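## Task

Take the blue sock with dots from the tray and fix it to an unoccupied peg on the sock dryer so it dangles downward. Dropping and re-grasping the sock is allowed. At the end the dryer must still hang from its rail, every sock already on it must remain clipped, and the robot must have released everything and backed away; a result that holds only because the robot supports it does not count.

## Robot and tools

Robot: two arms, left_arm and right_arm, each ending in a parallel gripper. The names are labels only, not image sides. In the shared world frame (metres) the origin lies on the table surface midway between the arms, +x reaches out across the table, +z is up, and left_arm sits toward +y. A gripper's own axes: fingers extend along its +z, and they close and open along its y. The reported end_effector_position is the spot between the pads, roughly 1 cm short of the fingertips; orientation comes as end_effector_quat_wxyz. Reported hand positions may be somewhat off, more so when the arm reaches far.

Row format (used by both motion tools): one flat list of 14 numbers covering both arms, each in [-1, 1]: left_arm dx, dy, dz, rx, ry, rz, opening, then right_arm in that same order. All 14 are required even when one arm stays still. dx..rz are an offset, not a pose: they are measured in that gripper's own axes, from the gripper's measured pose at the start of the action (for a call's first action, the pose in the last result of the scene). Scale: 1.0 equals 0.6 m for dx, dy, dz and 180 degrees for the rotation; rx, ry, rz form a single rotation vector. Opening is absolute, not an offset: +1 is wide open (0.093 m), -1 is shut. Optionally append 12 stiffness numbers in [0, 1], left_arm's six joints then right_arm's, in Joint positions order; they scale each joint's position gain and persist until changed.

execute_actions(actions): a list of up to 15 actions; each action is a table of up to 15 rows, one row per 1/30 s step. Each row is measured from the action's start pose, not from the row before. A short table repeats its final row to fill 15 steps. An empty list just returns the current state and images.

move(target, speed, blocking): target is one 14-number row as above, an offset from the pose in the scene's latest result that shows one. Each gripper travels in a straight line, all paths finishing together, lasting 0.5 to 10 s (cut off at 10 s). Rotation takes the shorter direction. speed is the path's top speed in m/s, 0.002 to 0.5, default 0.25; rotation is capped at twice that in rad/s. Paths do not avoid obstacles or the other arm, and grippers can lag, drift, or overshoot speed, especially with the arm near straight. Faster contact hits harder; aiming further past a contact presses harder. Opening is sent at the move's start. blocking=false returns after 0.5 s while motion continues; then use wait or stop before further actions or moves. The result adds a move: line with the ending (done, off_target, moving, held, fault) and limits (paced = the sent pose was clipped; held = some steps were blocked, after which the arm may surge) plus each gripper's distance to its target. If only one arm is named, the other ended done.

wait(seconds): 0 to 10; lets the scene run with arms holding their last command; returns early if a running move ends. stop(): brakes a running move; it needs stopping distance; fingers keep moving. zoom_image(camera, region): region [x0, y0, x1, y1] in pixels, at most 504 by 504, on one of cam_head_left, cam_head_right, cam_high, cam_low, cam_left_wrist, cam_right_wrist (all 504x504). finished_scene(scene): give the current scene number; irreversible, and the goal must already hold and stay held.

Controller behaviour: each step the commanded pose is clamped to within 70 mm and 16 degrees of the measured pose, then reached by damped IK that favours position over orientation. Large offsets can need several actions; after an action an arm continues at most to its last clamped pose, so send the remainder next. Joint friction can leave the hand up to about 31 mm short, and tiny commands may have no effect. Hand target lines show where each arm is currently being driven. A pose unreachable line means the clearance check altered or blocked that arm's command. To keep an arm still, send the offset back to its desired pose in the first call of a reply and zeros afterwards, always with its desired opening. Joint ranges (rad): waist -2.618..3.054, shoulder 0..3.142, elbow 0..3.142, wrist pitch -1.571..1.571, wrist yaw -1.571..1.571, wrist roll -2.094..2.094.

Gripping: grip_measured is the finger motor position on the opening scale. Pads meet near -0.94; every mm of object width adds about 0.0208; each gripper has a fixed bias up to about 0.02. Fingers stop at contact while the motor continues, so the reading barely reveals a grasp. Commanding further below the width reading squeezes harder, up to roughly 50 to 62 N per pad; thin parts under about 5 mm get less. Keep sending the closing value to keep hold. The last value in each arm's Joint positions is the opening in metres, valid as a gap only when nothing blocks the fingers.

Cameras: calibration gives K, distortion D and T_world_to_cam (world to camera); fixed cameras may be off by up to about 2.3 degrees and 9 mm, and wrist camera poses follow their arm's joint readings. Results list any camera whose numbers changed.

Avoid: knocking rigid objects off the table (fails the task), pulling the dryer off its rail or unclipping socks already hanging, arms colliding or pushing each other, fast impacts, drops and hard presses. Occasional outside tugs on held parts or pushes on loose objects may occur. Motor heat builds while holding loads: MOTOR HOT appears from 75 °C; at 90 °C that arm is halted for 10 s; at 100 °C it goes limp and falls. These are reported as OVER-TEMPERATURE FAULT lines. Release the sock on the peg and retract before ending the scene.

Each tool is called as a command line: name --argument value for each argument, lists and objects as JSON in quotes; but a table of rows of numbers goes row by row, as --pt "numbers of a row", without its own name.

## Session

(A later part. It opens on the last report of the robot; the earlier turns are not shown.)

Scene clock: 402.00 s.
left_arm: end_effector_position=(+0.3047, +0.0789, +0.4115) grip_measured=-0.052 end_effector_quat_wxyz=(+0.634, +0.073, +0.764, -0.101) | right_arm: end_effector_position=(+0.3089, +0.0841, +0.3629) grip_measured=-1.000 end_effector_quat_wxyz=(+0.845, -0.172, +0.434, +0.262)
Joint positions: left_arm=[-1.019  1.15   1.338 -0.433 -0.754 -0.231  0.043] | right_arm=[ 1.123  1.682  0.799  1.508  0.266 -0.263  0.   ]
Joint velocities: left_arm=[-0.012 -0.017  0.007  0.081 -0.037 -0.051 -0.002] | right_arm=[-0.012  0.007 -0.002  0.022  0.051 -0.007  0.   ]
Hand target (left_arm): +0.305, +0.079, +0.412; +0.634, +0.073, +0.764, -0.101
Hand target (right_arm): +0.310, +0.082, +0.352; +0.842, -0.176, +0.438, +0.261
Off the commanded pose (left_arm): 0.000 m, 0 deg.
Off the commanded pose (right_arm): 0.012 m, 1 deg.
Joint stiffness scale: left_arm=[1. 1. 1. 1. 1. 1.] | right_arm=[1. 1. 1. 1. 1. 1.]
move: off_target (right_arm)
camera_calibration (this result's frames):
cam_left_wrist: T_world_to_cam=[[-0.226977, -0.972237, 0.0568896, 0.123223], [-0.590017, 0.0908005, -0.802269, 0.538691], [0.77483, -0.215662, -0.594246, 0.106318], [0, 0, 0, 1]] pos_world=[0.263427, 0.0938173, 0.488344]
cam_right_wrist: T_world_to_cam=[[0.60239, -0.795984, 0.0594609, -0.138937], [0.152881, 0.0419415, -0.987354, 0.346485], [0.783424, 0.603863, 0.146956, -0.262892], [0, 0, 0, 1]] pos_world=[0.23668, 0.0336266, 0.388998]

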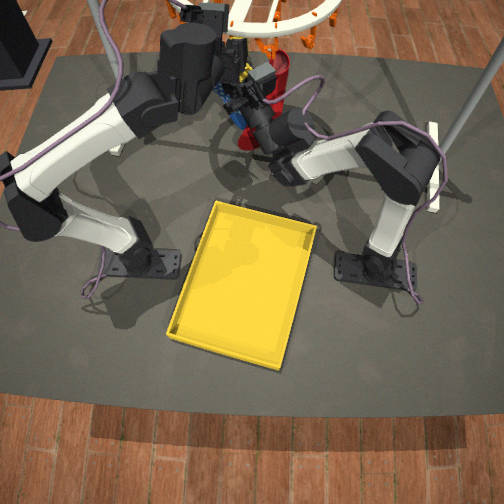

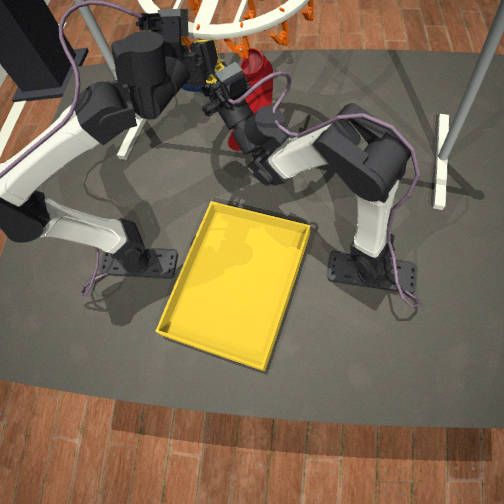

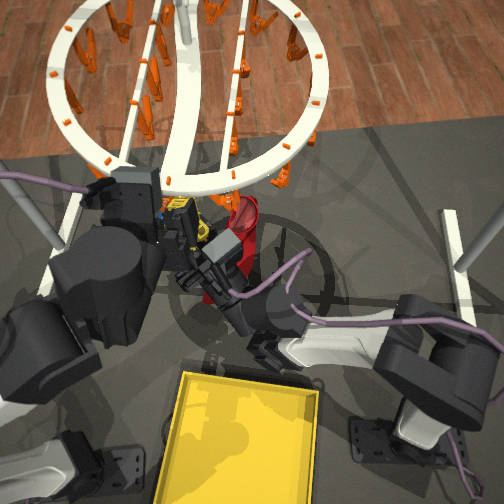

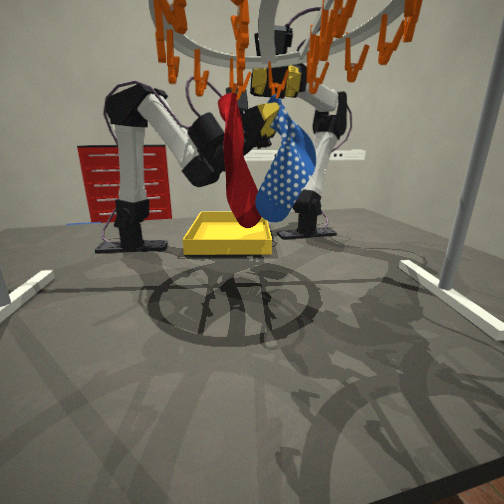

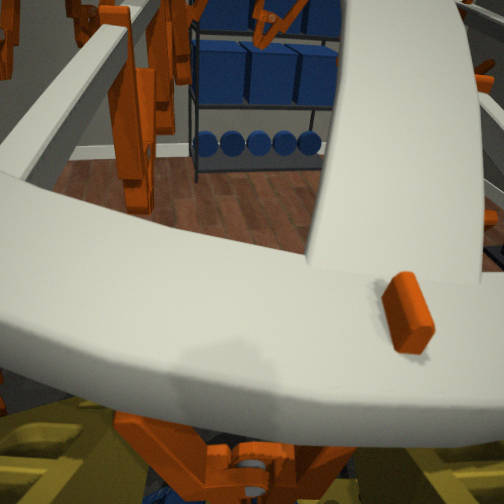

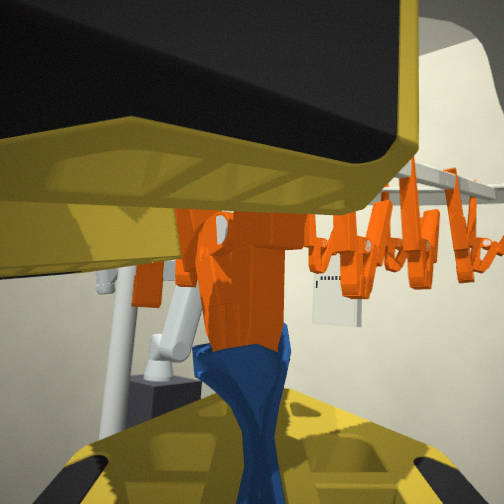

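move --target '[0,0,0,0,0,0,-0.05,0,0,0,0,0,0,-0.4]'

move --target '[0,0,0,0,0,0,-0.05,0.02,0,-0.15,0,0.03,0,-0.4]' --speed 0.08

Scene clock: 407.67 s.
left_arm: end_effector_position=(+0.3047, +0.0789, +0.4115) grip_measured=-0.052 end_effector_quat_wxyz=(+0.634, +0.073, +0.764, -0.101) | right_arm: end_effector_position=(+0.3089, +0.0841, +0.3629) grip_measured=-0.401 end_effector_quat_wxyz=(+0.845, -0.172, +0.434, +0.262)
Joint positions: left_arm=[-1.019  1.15   1.338 -0.433 -0.754 -0.231  0.043] | right_arm=[ 1.123  1.683  0.799  1.508  0.266 -0.263  0.026]
Joint velocities: left_arm=[-0.012 -0.002 -0.012 -0.066  0.051 -0.007  0.   ] | right_arm=[ 0.017  0.002  0.002  0.022  0.051 -0.037 -0.   ]
Hand target (left_arm): +0.305, +0.079, +0.412; +0.634, +0.073, +0.764, -0.101
Hand target (right_arm): +0.309, +0.084, +0.363; +0.845, -0.172, +0.434, +0.261
Off the commanded pose (left_arm): 0.000 m, 0 deg.
Off the commanded pose (right_arm): 0.000 m, 0 deg.
Joint stiffness scale: left_arm=[1. 1. 1. 1. 1. 1.] | right_arm=[1. 1. 1. 1. 1. 1.]
move: done
camera_calibration (this result's frames):
cam_left_wrist: T_world_to_cam=[[-0.226977, -0.972237, 0.0568896, 0.123223], [-0.590017, 0.0908005, -0.802269, 0.538691], [0.77483, -0.215662, -0.594246, 0.106318], [0, 0, 0, 1]] pos_world=[0.263427, 0.0938173, 0.488344]
cam_right_wrist: T_world_to_cam=[[0.602378, -0.796003, 0.0593294, -0.138887], [0.153084, 0.0422586, -0.987309, 0.346365], [0.783394, 0.603816, 0.147311, -0.262996], [0, 0, 0, 1]] pos_world=[0.236669, 0.0336095, 0.388952]

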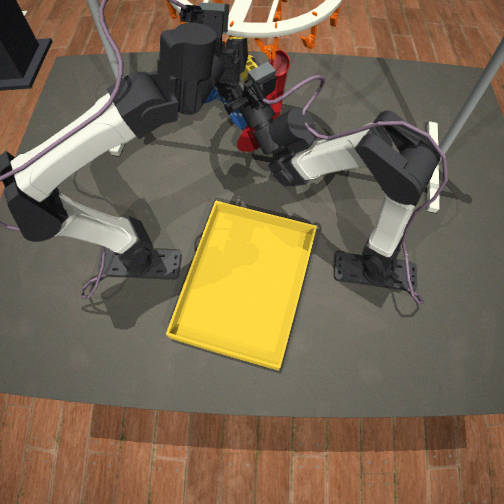

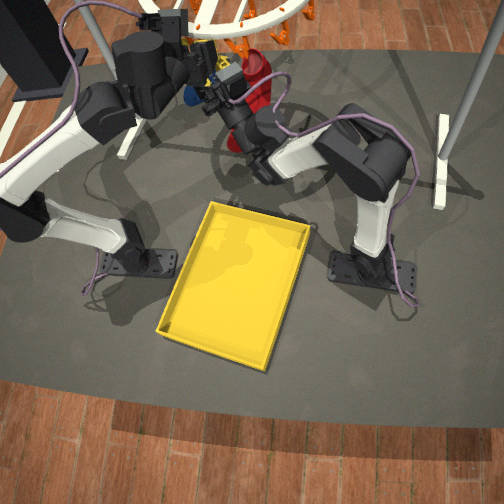

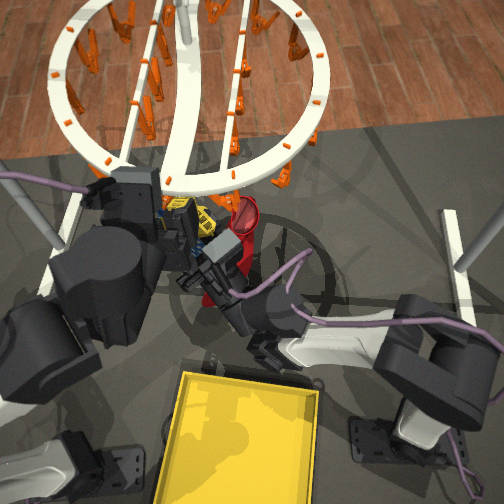

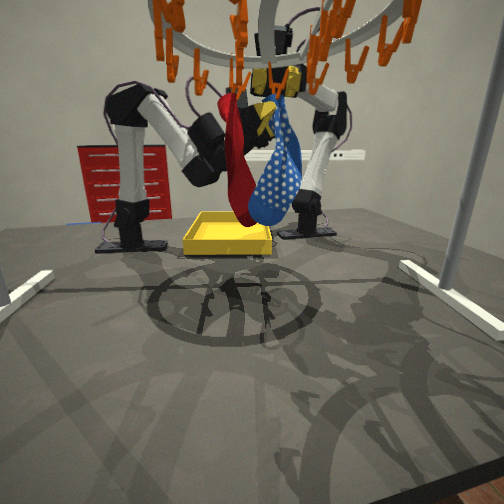

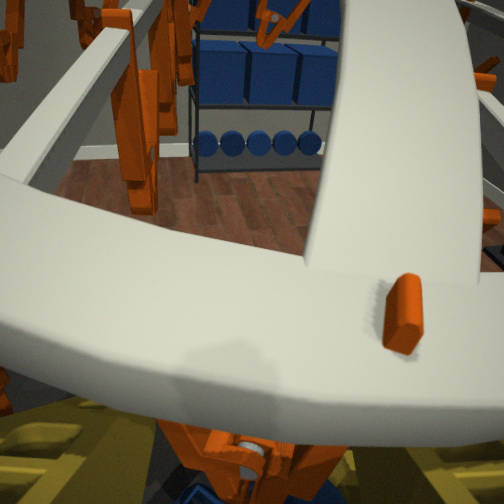

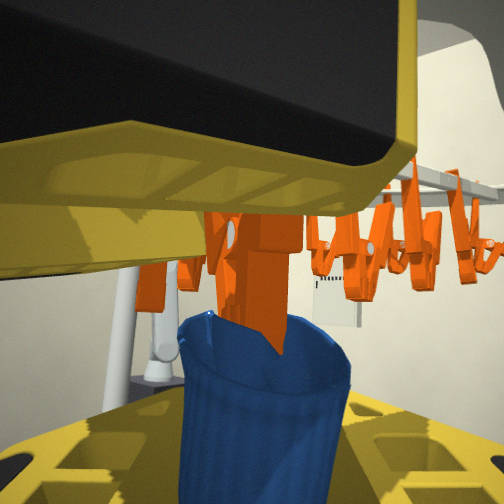

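Scene clock: 409.13 s.
left_arm: end_effector_position=(+0.3047, +0.0789, +0.4115) grip_measured=-0.052 end_effector_quat_wxyz=(+0.634, +0.073, +0.764, -0.101) | right_arm: end_effector_position=(+0.2620, +0.0477, +0.2992) grip_measured=-0.401 end_effector_quat_wxyz=(+0.808, -0.200, +0.494, +0.251)
Joint positions: left_arm=[-1.019  1.15   1.338 -0.433 -0.754 -0.231  0.043] | right_arm=[ 1.215  1.521  0.457  1.545  0.365 -0.269  0.026]
Joint velocities: left_arm=[-0.007 -0.002 -0.002 -0.051 -0.081  0.007 -0.001] | right_arm=[ 0.002  0.022 -0.017 -0.037  0.007  0.007  0.001]
Hand target (left_arm): +0.305, +0.079, +0.412; +0.634, +0.073, +0.764, -0.101
Hand target (right_arm): +0.257, +0.042, +0.302; +0.812, -0.195, +0.489, +0.252
Off the commanded pose (left_arm): 0.000 m, 0 deg.
Off the commanded pose (right_arm): 0.009 m, 3 deg.
Joint stiffness scale: left_arm=[1. 1. 1. 1. 1. 1.] | right_arm=[1. 1. 1. 1. 1. 1.]
joint sent to its limit (right arm) — the command would take joint 4 (wrist pitch) past its upper limit, so that joint was sent only as far as its limit.
move: off_target (right_arm)
camera_calibration (this result's frames):
cam_left_wrist: T_world_to_cam=[[-0.226977, -0.972237, 0.0568896, 0.123223], [-0.590017, 0.0908005, -0.802269, 0.538691], [0.77483, -0.215662, -0.594246, 0.106318], [0, 0, 0, 1]] pos_world=[0.263427, 0.0938173, 0.488344]
cam_right_wrist: T_world_to_cam=[[0.613754, -0.786288, 0.0711132, -0.142761], [0.04029, -0.0587626, -0.997459, 0.329634], [0.788469, 0.615059, -0.00438626, -0.151388], [0, 0, 0, 1]] pos_world=[0.193704, 0.000231191, 0.338284]

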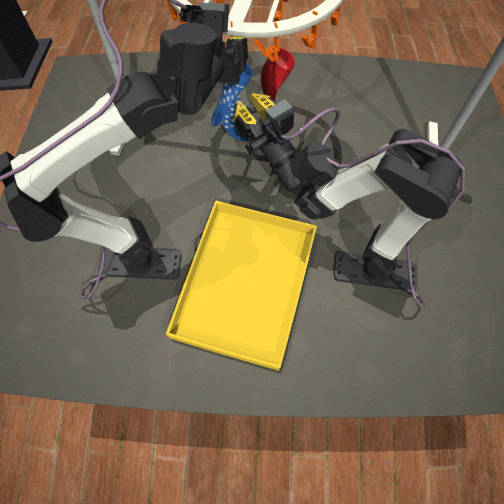

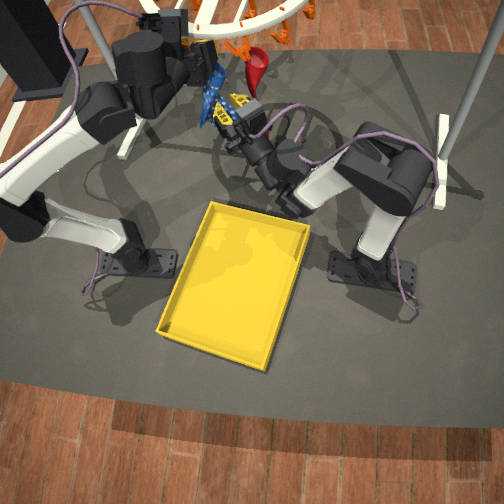

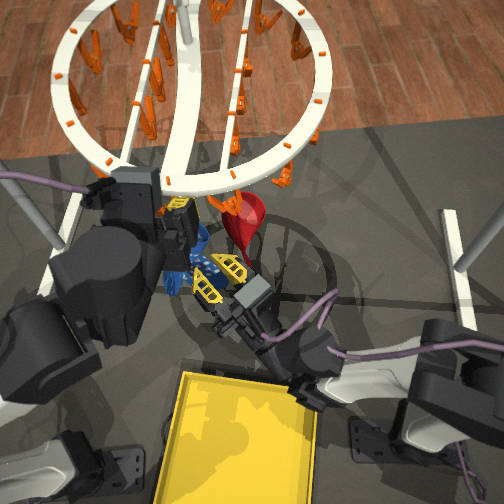

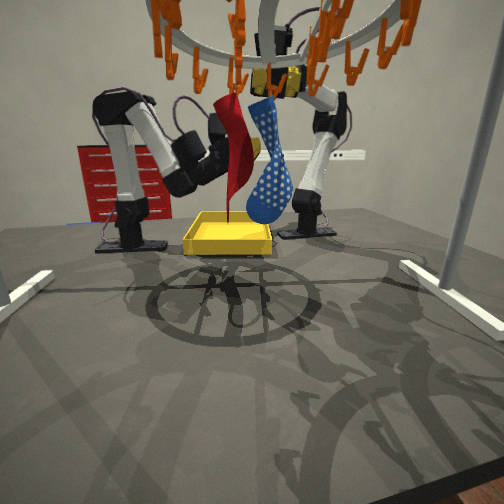

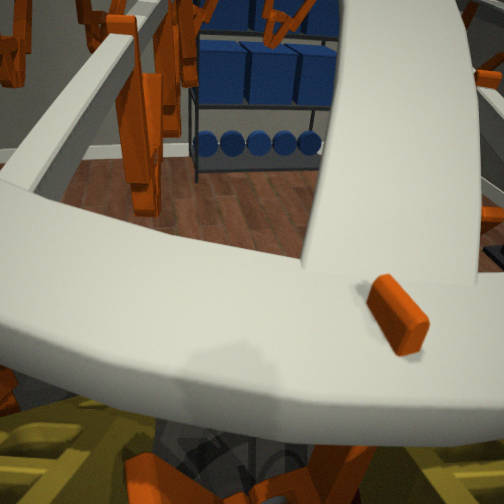

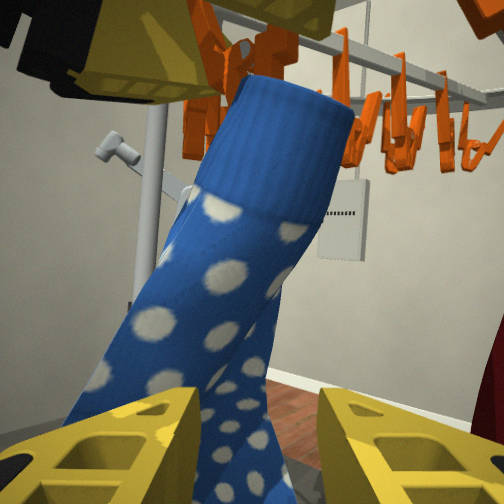

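move --target '[0.035,0.02,-0.17,0,0,0,0.2,-0.03,-0.12,-0.2,0,0.1,0,-0.4]' --speed 0.15

zoom_image --camera "cam_low" --region '[200, 50, 320, 150]'

Scene clock: 416.47 s.
left_arm: end_effector_position=(+0.2053, +0.1128, +0.4055) grip_measured=+0.198 end_effector_quat_wxyz=(+0.637, +0.074, +0.761, -0.097) | right_arm: end_effector_position=(+0.2158, -0.0776, +0.2461) grip_measured=-0.401 end_effector_quat_wxyz=(+0.712, -0.247, +0.625, +0.206)
Joint positions: left_arm=[-1.491  0.977  1.31  -0.827 -1.207 -0.521  0.055] | right_arm=[ 1.153  0.366  0.181  0.29   0.371 -0.133  0.026]
Joint velocities: left_arm=[ 0.007  0.002 -0.002 -0.051 -0.022  0.007 -0.001] | right_arm=[-0.002 -0.007  0.002  0.007 -0.051  0.007  0.   ]
Hand target (left_arm): +0.203, +0.113, +0.409; +0.637, +0.075, +0.761, -0.099
Hand target (right_arm): +0.215, -0.081, +0.265; +0.721, -0.236, +0.615, +0.216
Off the commanded pose (left_arm): 0.004 m, 1 deg.
Off the commanded pose (right_arm): 0.023 m, 2 deg.
Joint stiffness scale: left_arm=[1. 1. 1. 1. 1. 1.] | right_arm=[1. 1. 1. 1. 1. 1.]
move: off_target (right_arm)
camera_calibration (this result's frames):
cam_left_wrist: T_world_to_cam=[[-0.223426, -0.973437, 0.0500037, 0.136187], [-0.582803, 0.0922941, -0.807355, 0.472552], [0.781295, -0.209526, -0.587943, 0.182517], [0, 0, 0, 1]] pos_world=[0.163233, 0.127198, 0.482017]
cam_right_wrist: T_world_to_cam=[[0.611223, -0.787001, 0.0838782, -0.211773], [-0.225947, -0.275079, -0.934494, 0.296371], [0.758521, 0.552232, -0.345955, 0.0475188], [0, 0, 0, 1]] pos_world=[0.160361, -0.111381, 0.31116]

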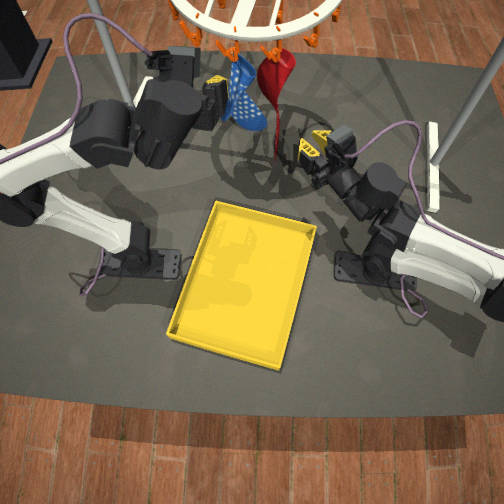

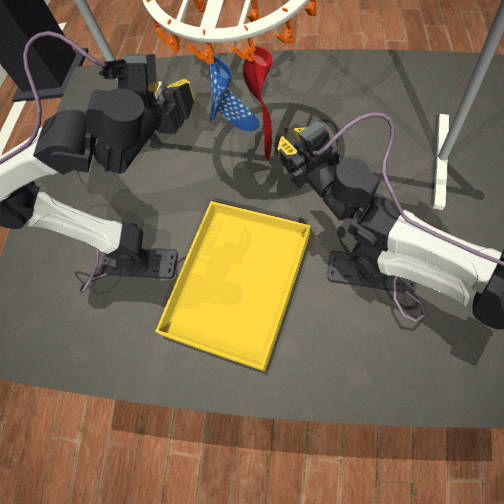

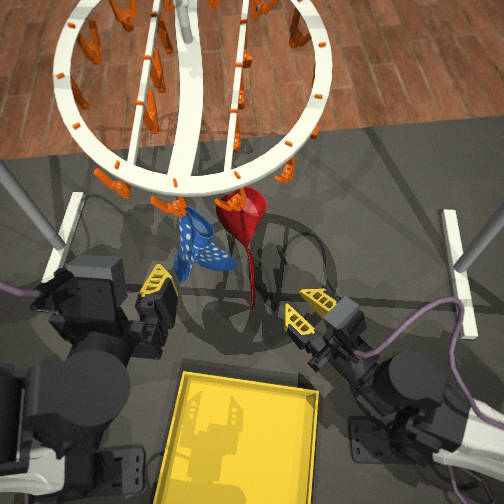

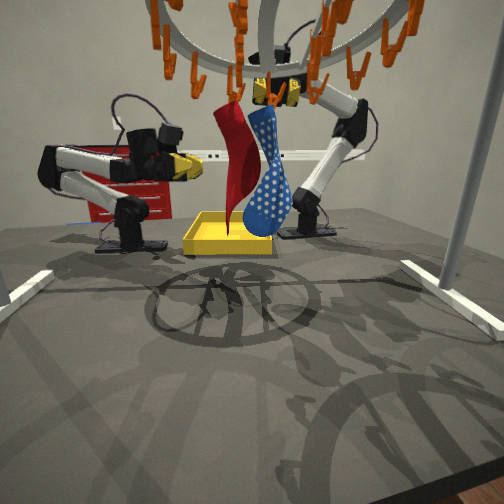

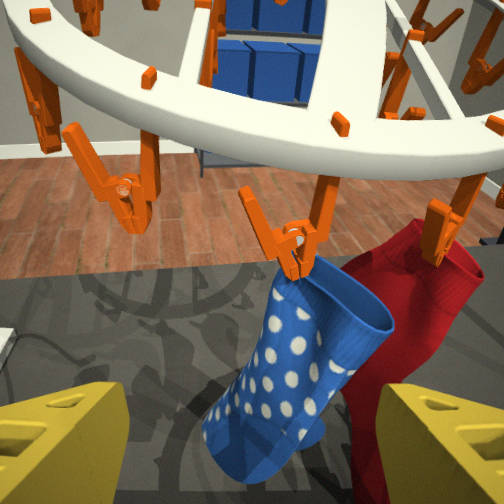

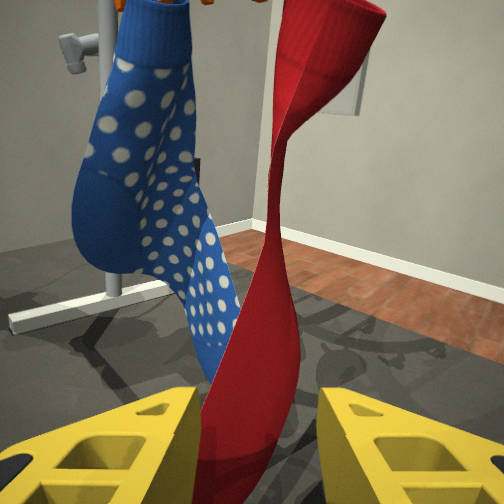

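Region (200, 50, 320, 150) of cam_low's 504x504 image, scaled by 4.200, with more detail than that image has.

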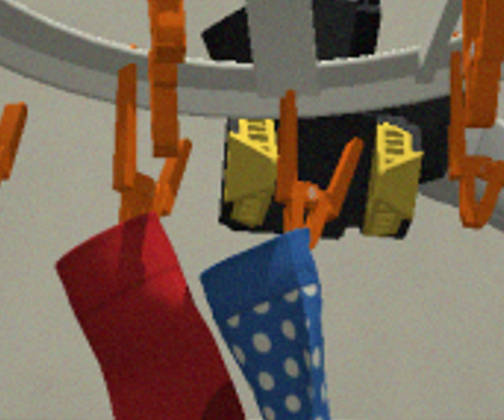

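move --target '[0,0,-0.1,0,0,0,0.2,0,0,-0.08,0,0,0,-0.4]'

Scene clock: 436.17 s.
left_arm: end_effector_position=(+0.1492, +0.1316, +0.4185) grip_measured=+0.198 end_effector_quat_wxyz=(+0.668, +0.111, +0.718, -0.159) | right_arm: end_effector_position=(+0.1791, -0.1024, +0.2423) grip_measured=-0.401 end_effector_quat_wxyz=(+0.711, -0.248, +0.626, +0.204)
Joint positions: left_arm=[-1.92   0.999  1.423 -1.443 -1.504 -1.097  0.055] | right_arm=[ 1.467  0.021  0.181 -0.037  0.684 -0.174  0.026]
Joint velocities: left_arm=[-0.007  0.139  0.11  -0.403  0.037 -0.271 -0.   ] | right_arm=[ 0.012 -0.002 -0.022 -0.007  0.051 -0.037  0.   ]
Hand target (left_arm): +0.146, +0.127, +0.417; +0.662, +0.123, +0.723, -0.157
Hand target (right_arm): +0.179, -0.104, +0.242; +0.712, -0.247, +0.625, +0.202
Off the commanded pose (left_arm): 0.005 m, 10 deg.
Off the commanded pose (right_arm): 0.005 m, 0 deg.
Joint stiffness scale: left_arm=[1. 1. 1. 1. 1. 1.] | right_arm=[1. 1. 1. 1. 1. 1.]
joint sent to its limit (right arm) — the command would take joint 2 (shoulder) past its lower limit, so that joint was sent only as far as its limit.
move: off_target (left_arm)
camera_calibration (this result's frames):
cam_left_wrist: T_world_to_cam=[[-0.360119, -0.929707, 0.0771918, 0.144551], [-0.48494, 0.115868, -0.866838, 0.455844], [0.796961, -0.349599, -0.492578, 0.214108], [0, 0, 0, 1]] pos_world=[0.102477, 0.156424, 0.489449]
cam_right_wrist: T_world_to_cam=[[0.609398, -0.788141, 0.0864231, -0.208973], [-0.227622, -0.278321, -0.933127, 0.277282], [0.759489, 0.548974, -0.349006, 0.0879566], [0, 0, 0, 1]] pos_world=[0.123661, -0.135813, 0.307497]

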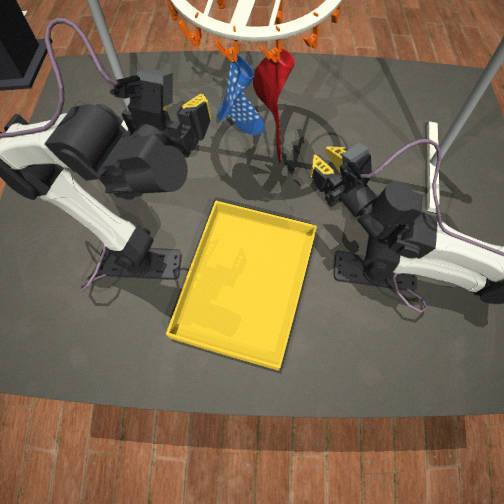

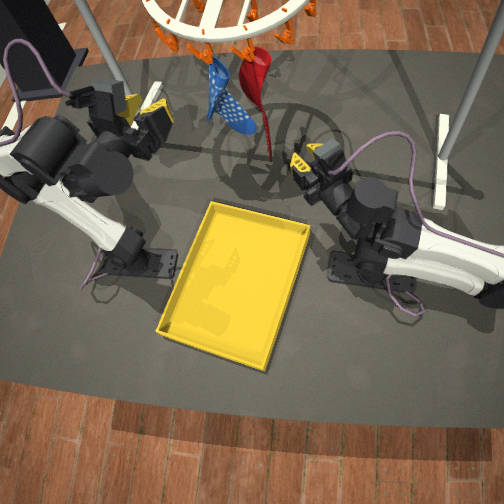

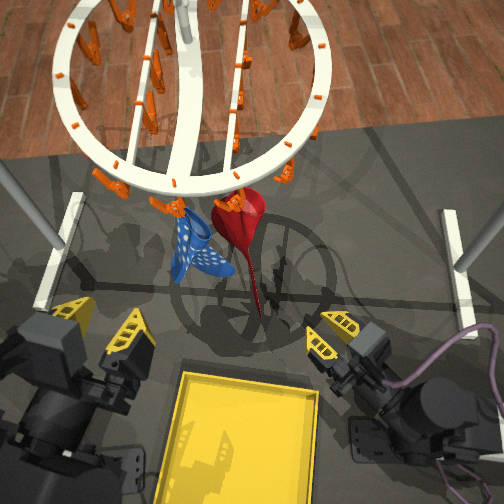

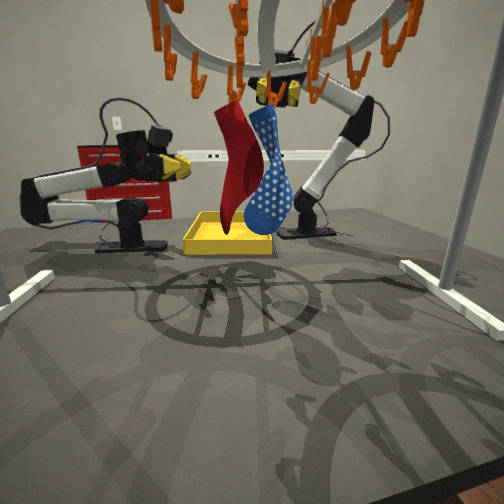

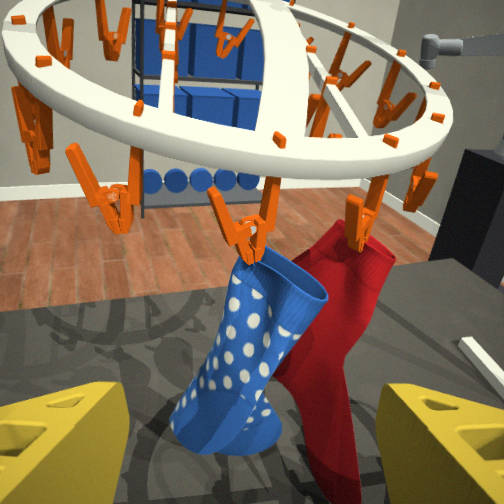

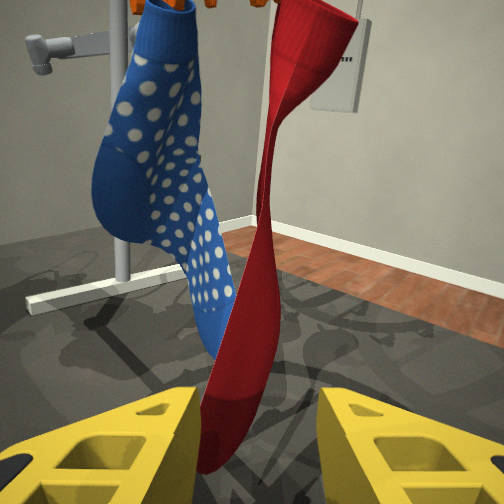

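finished_scene --scene 1

The scene is finished: the task was done.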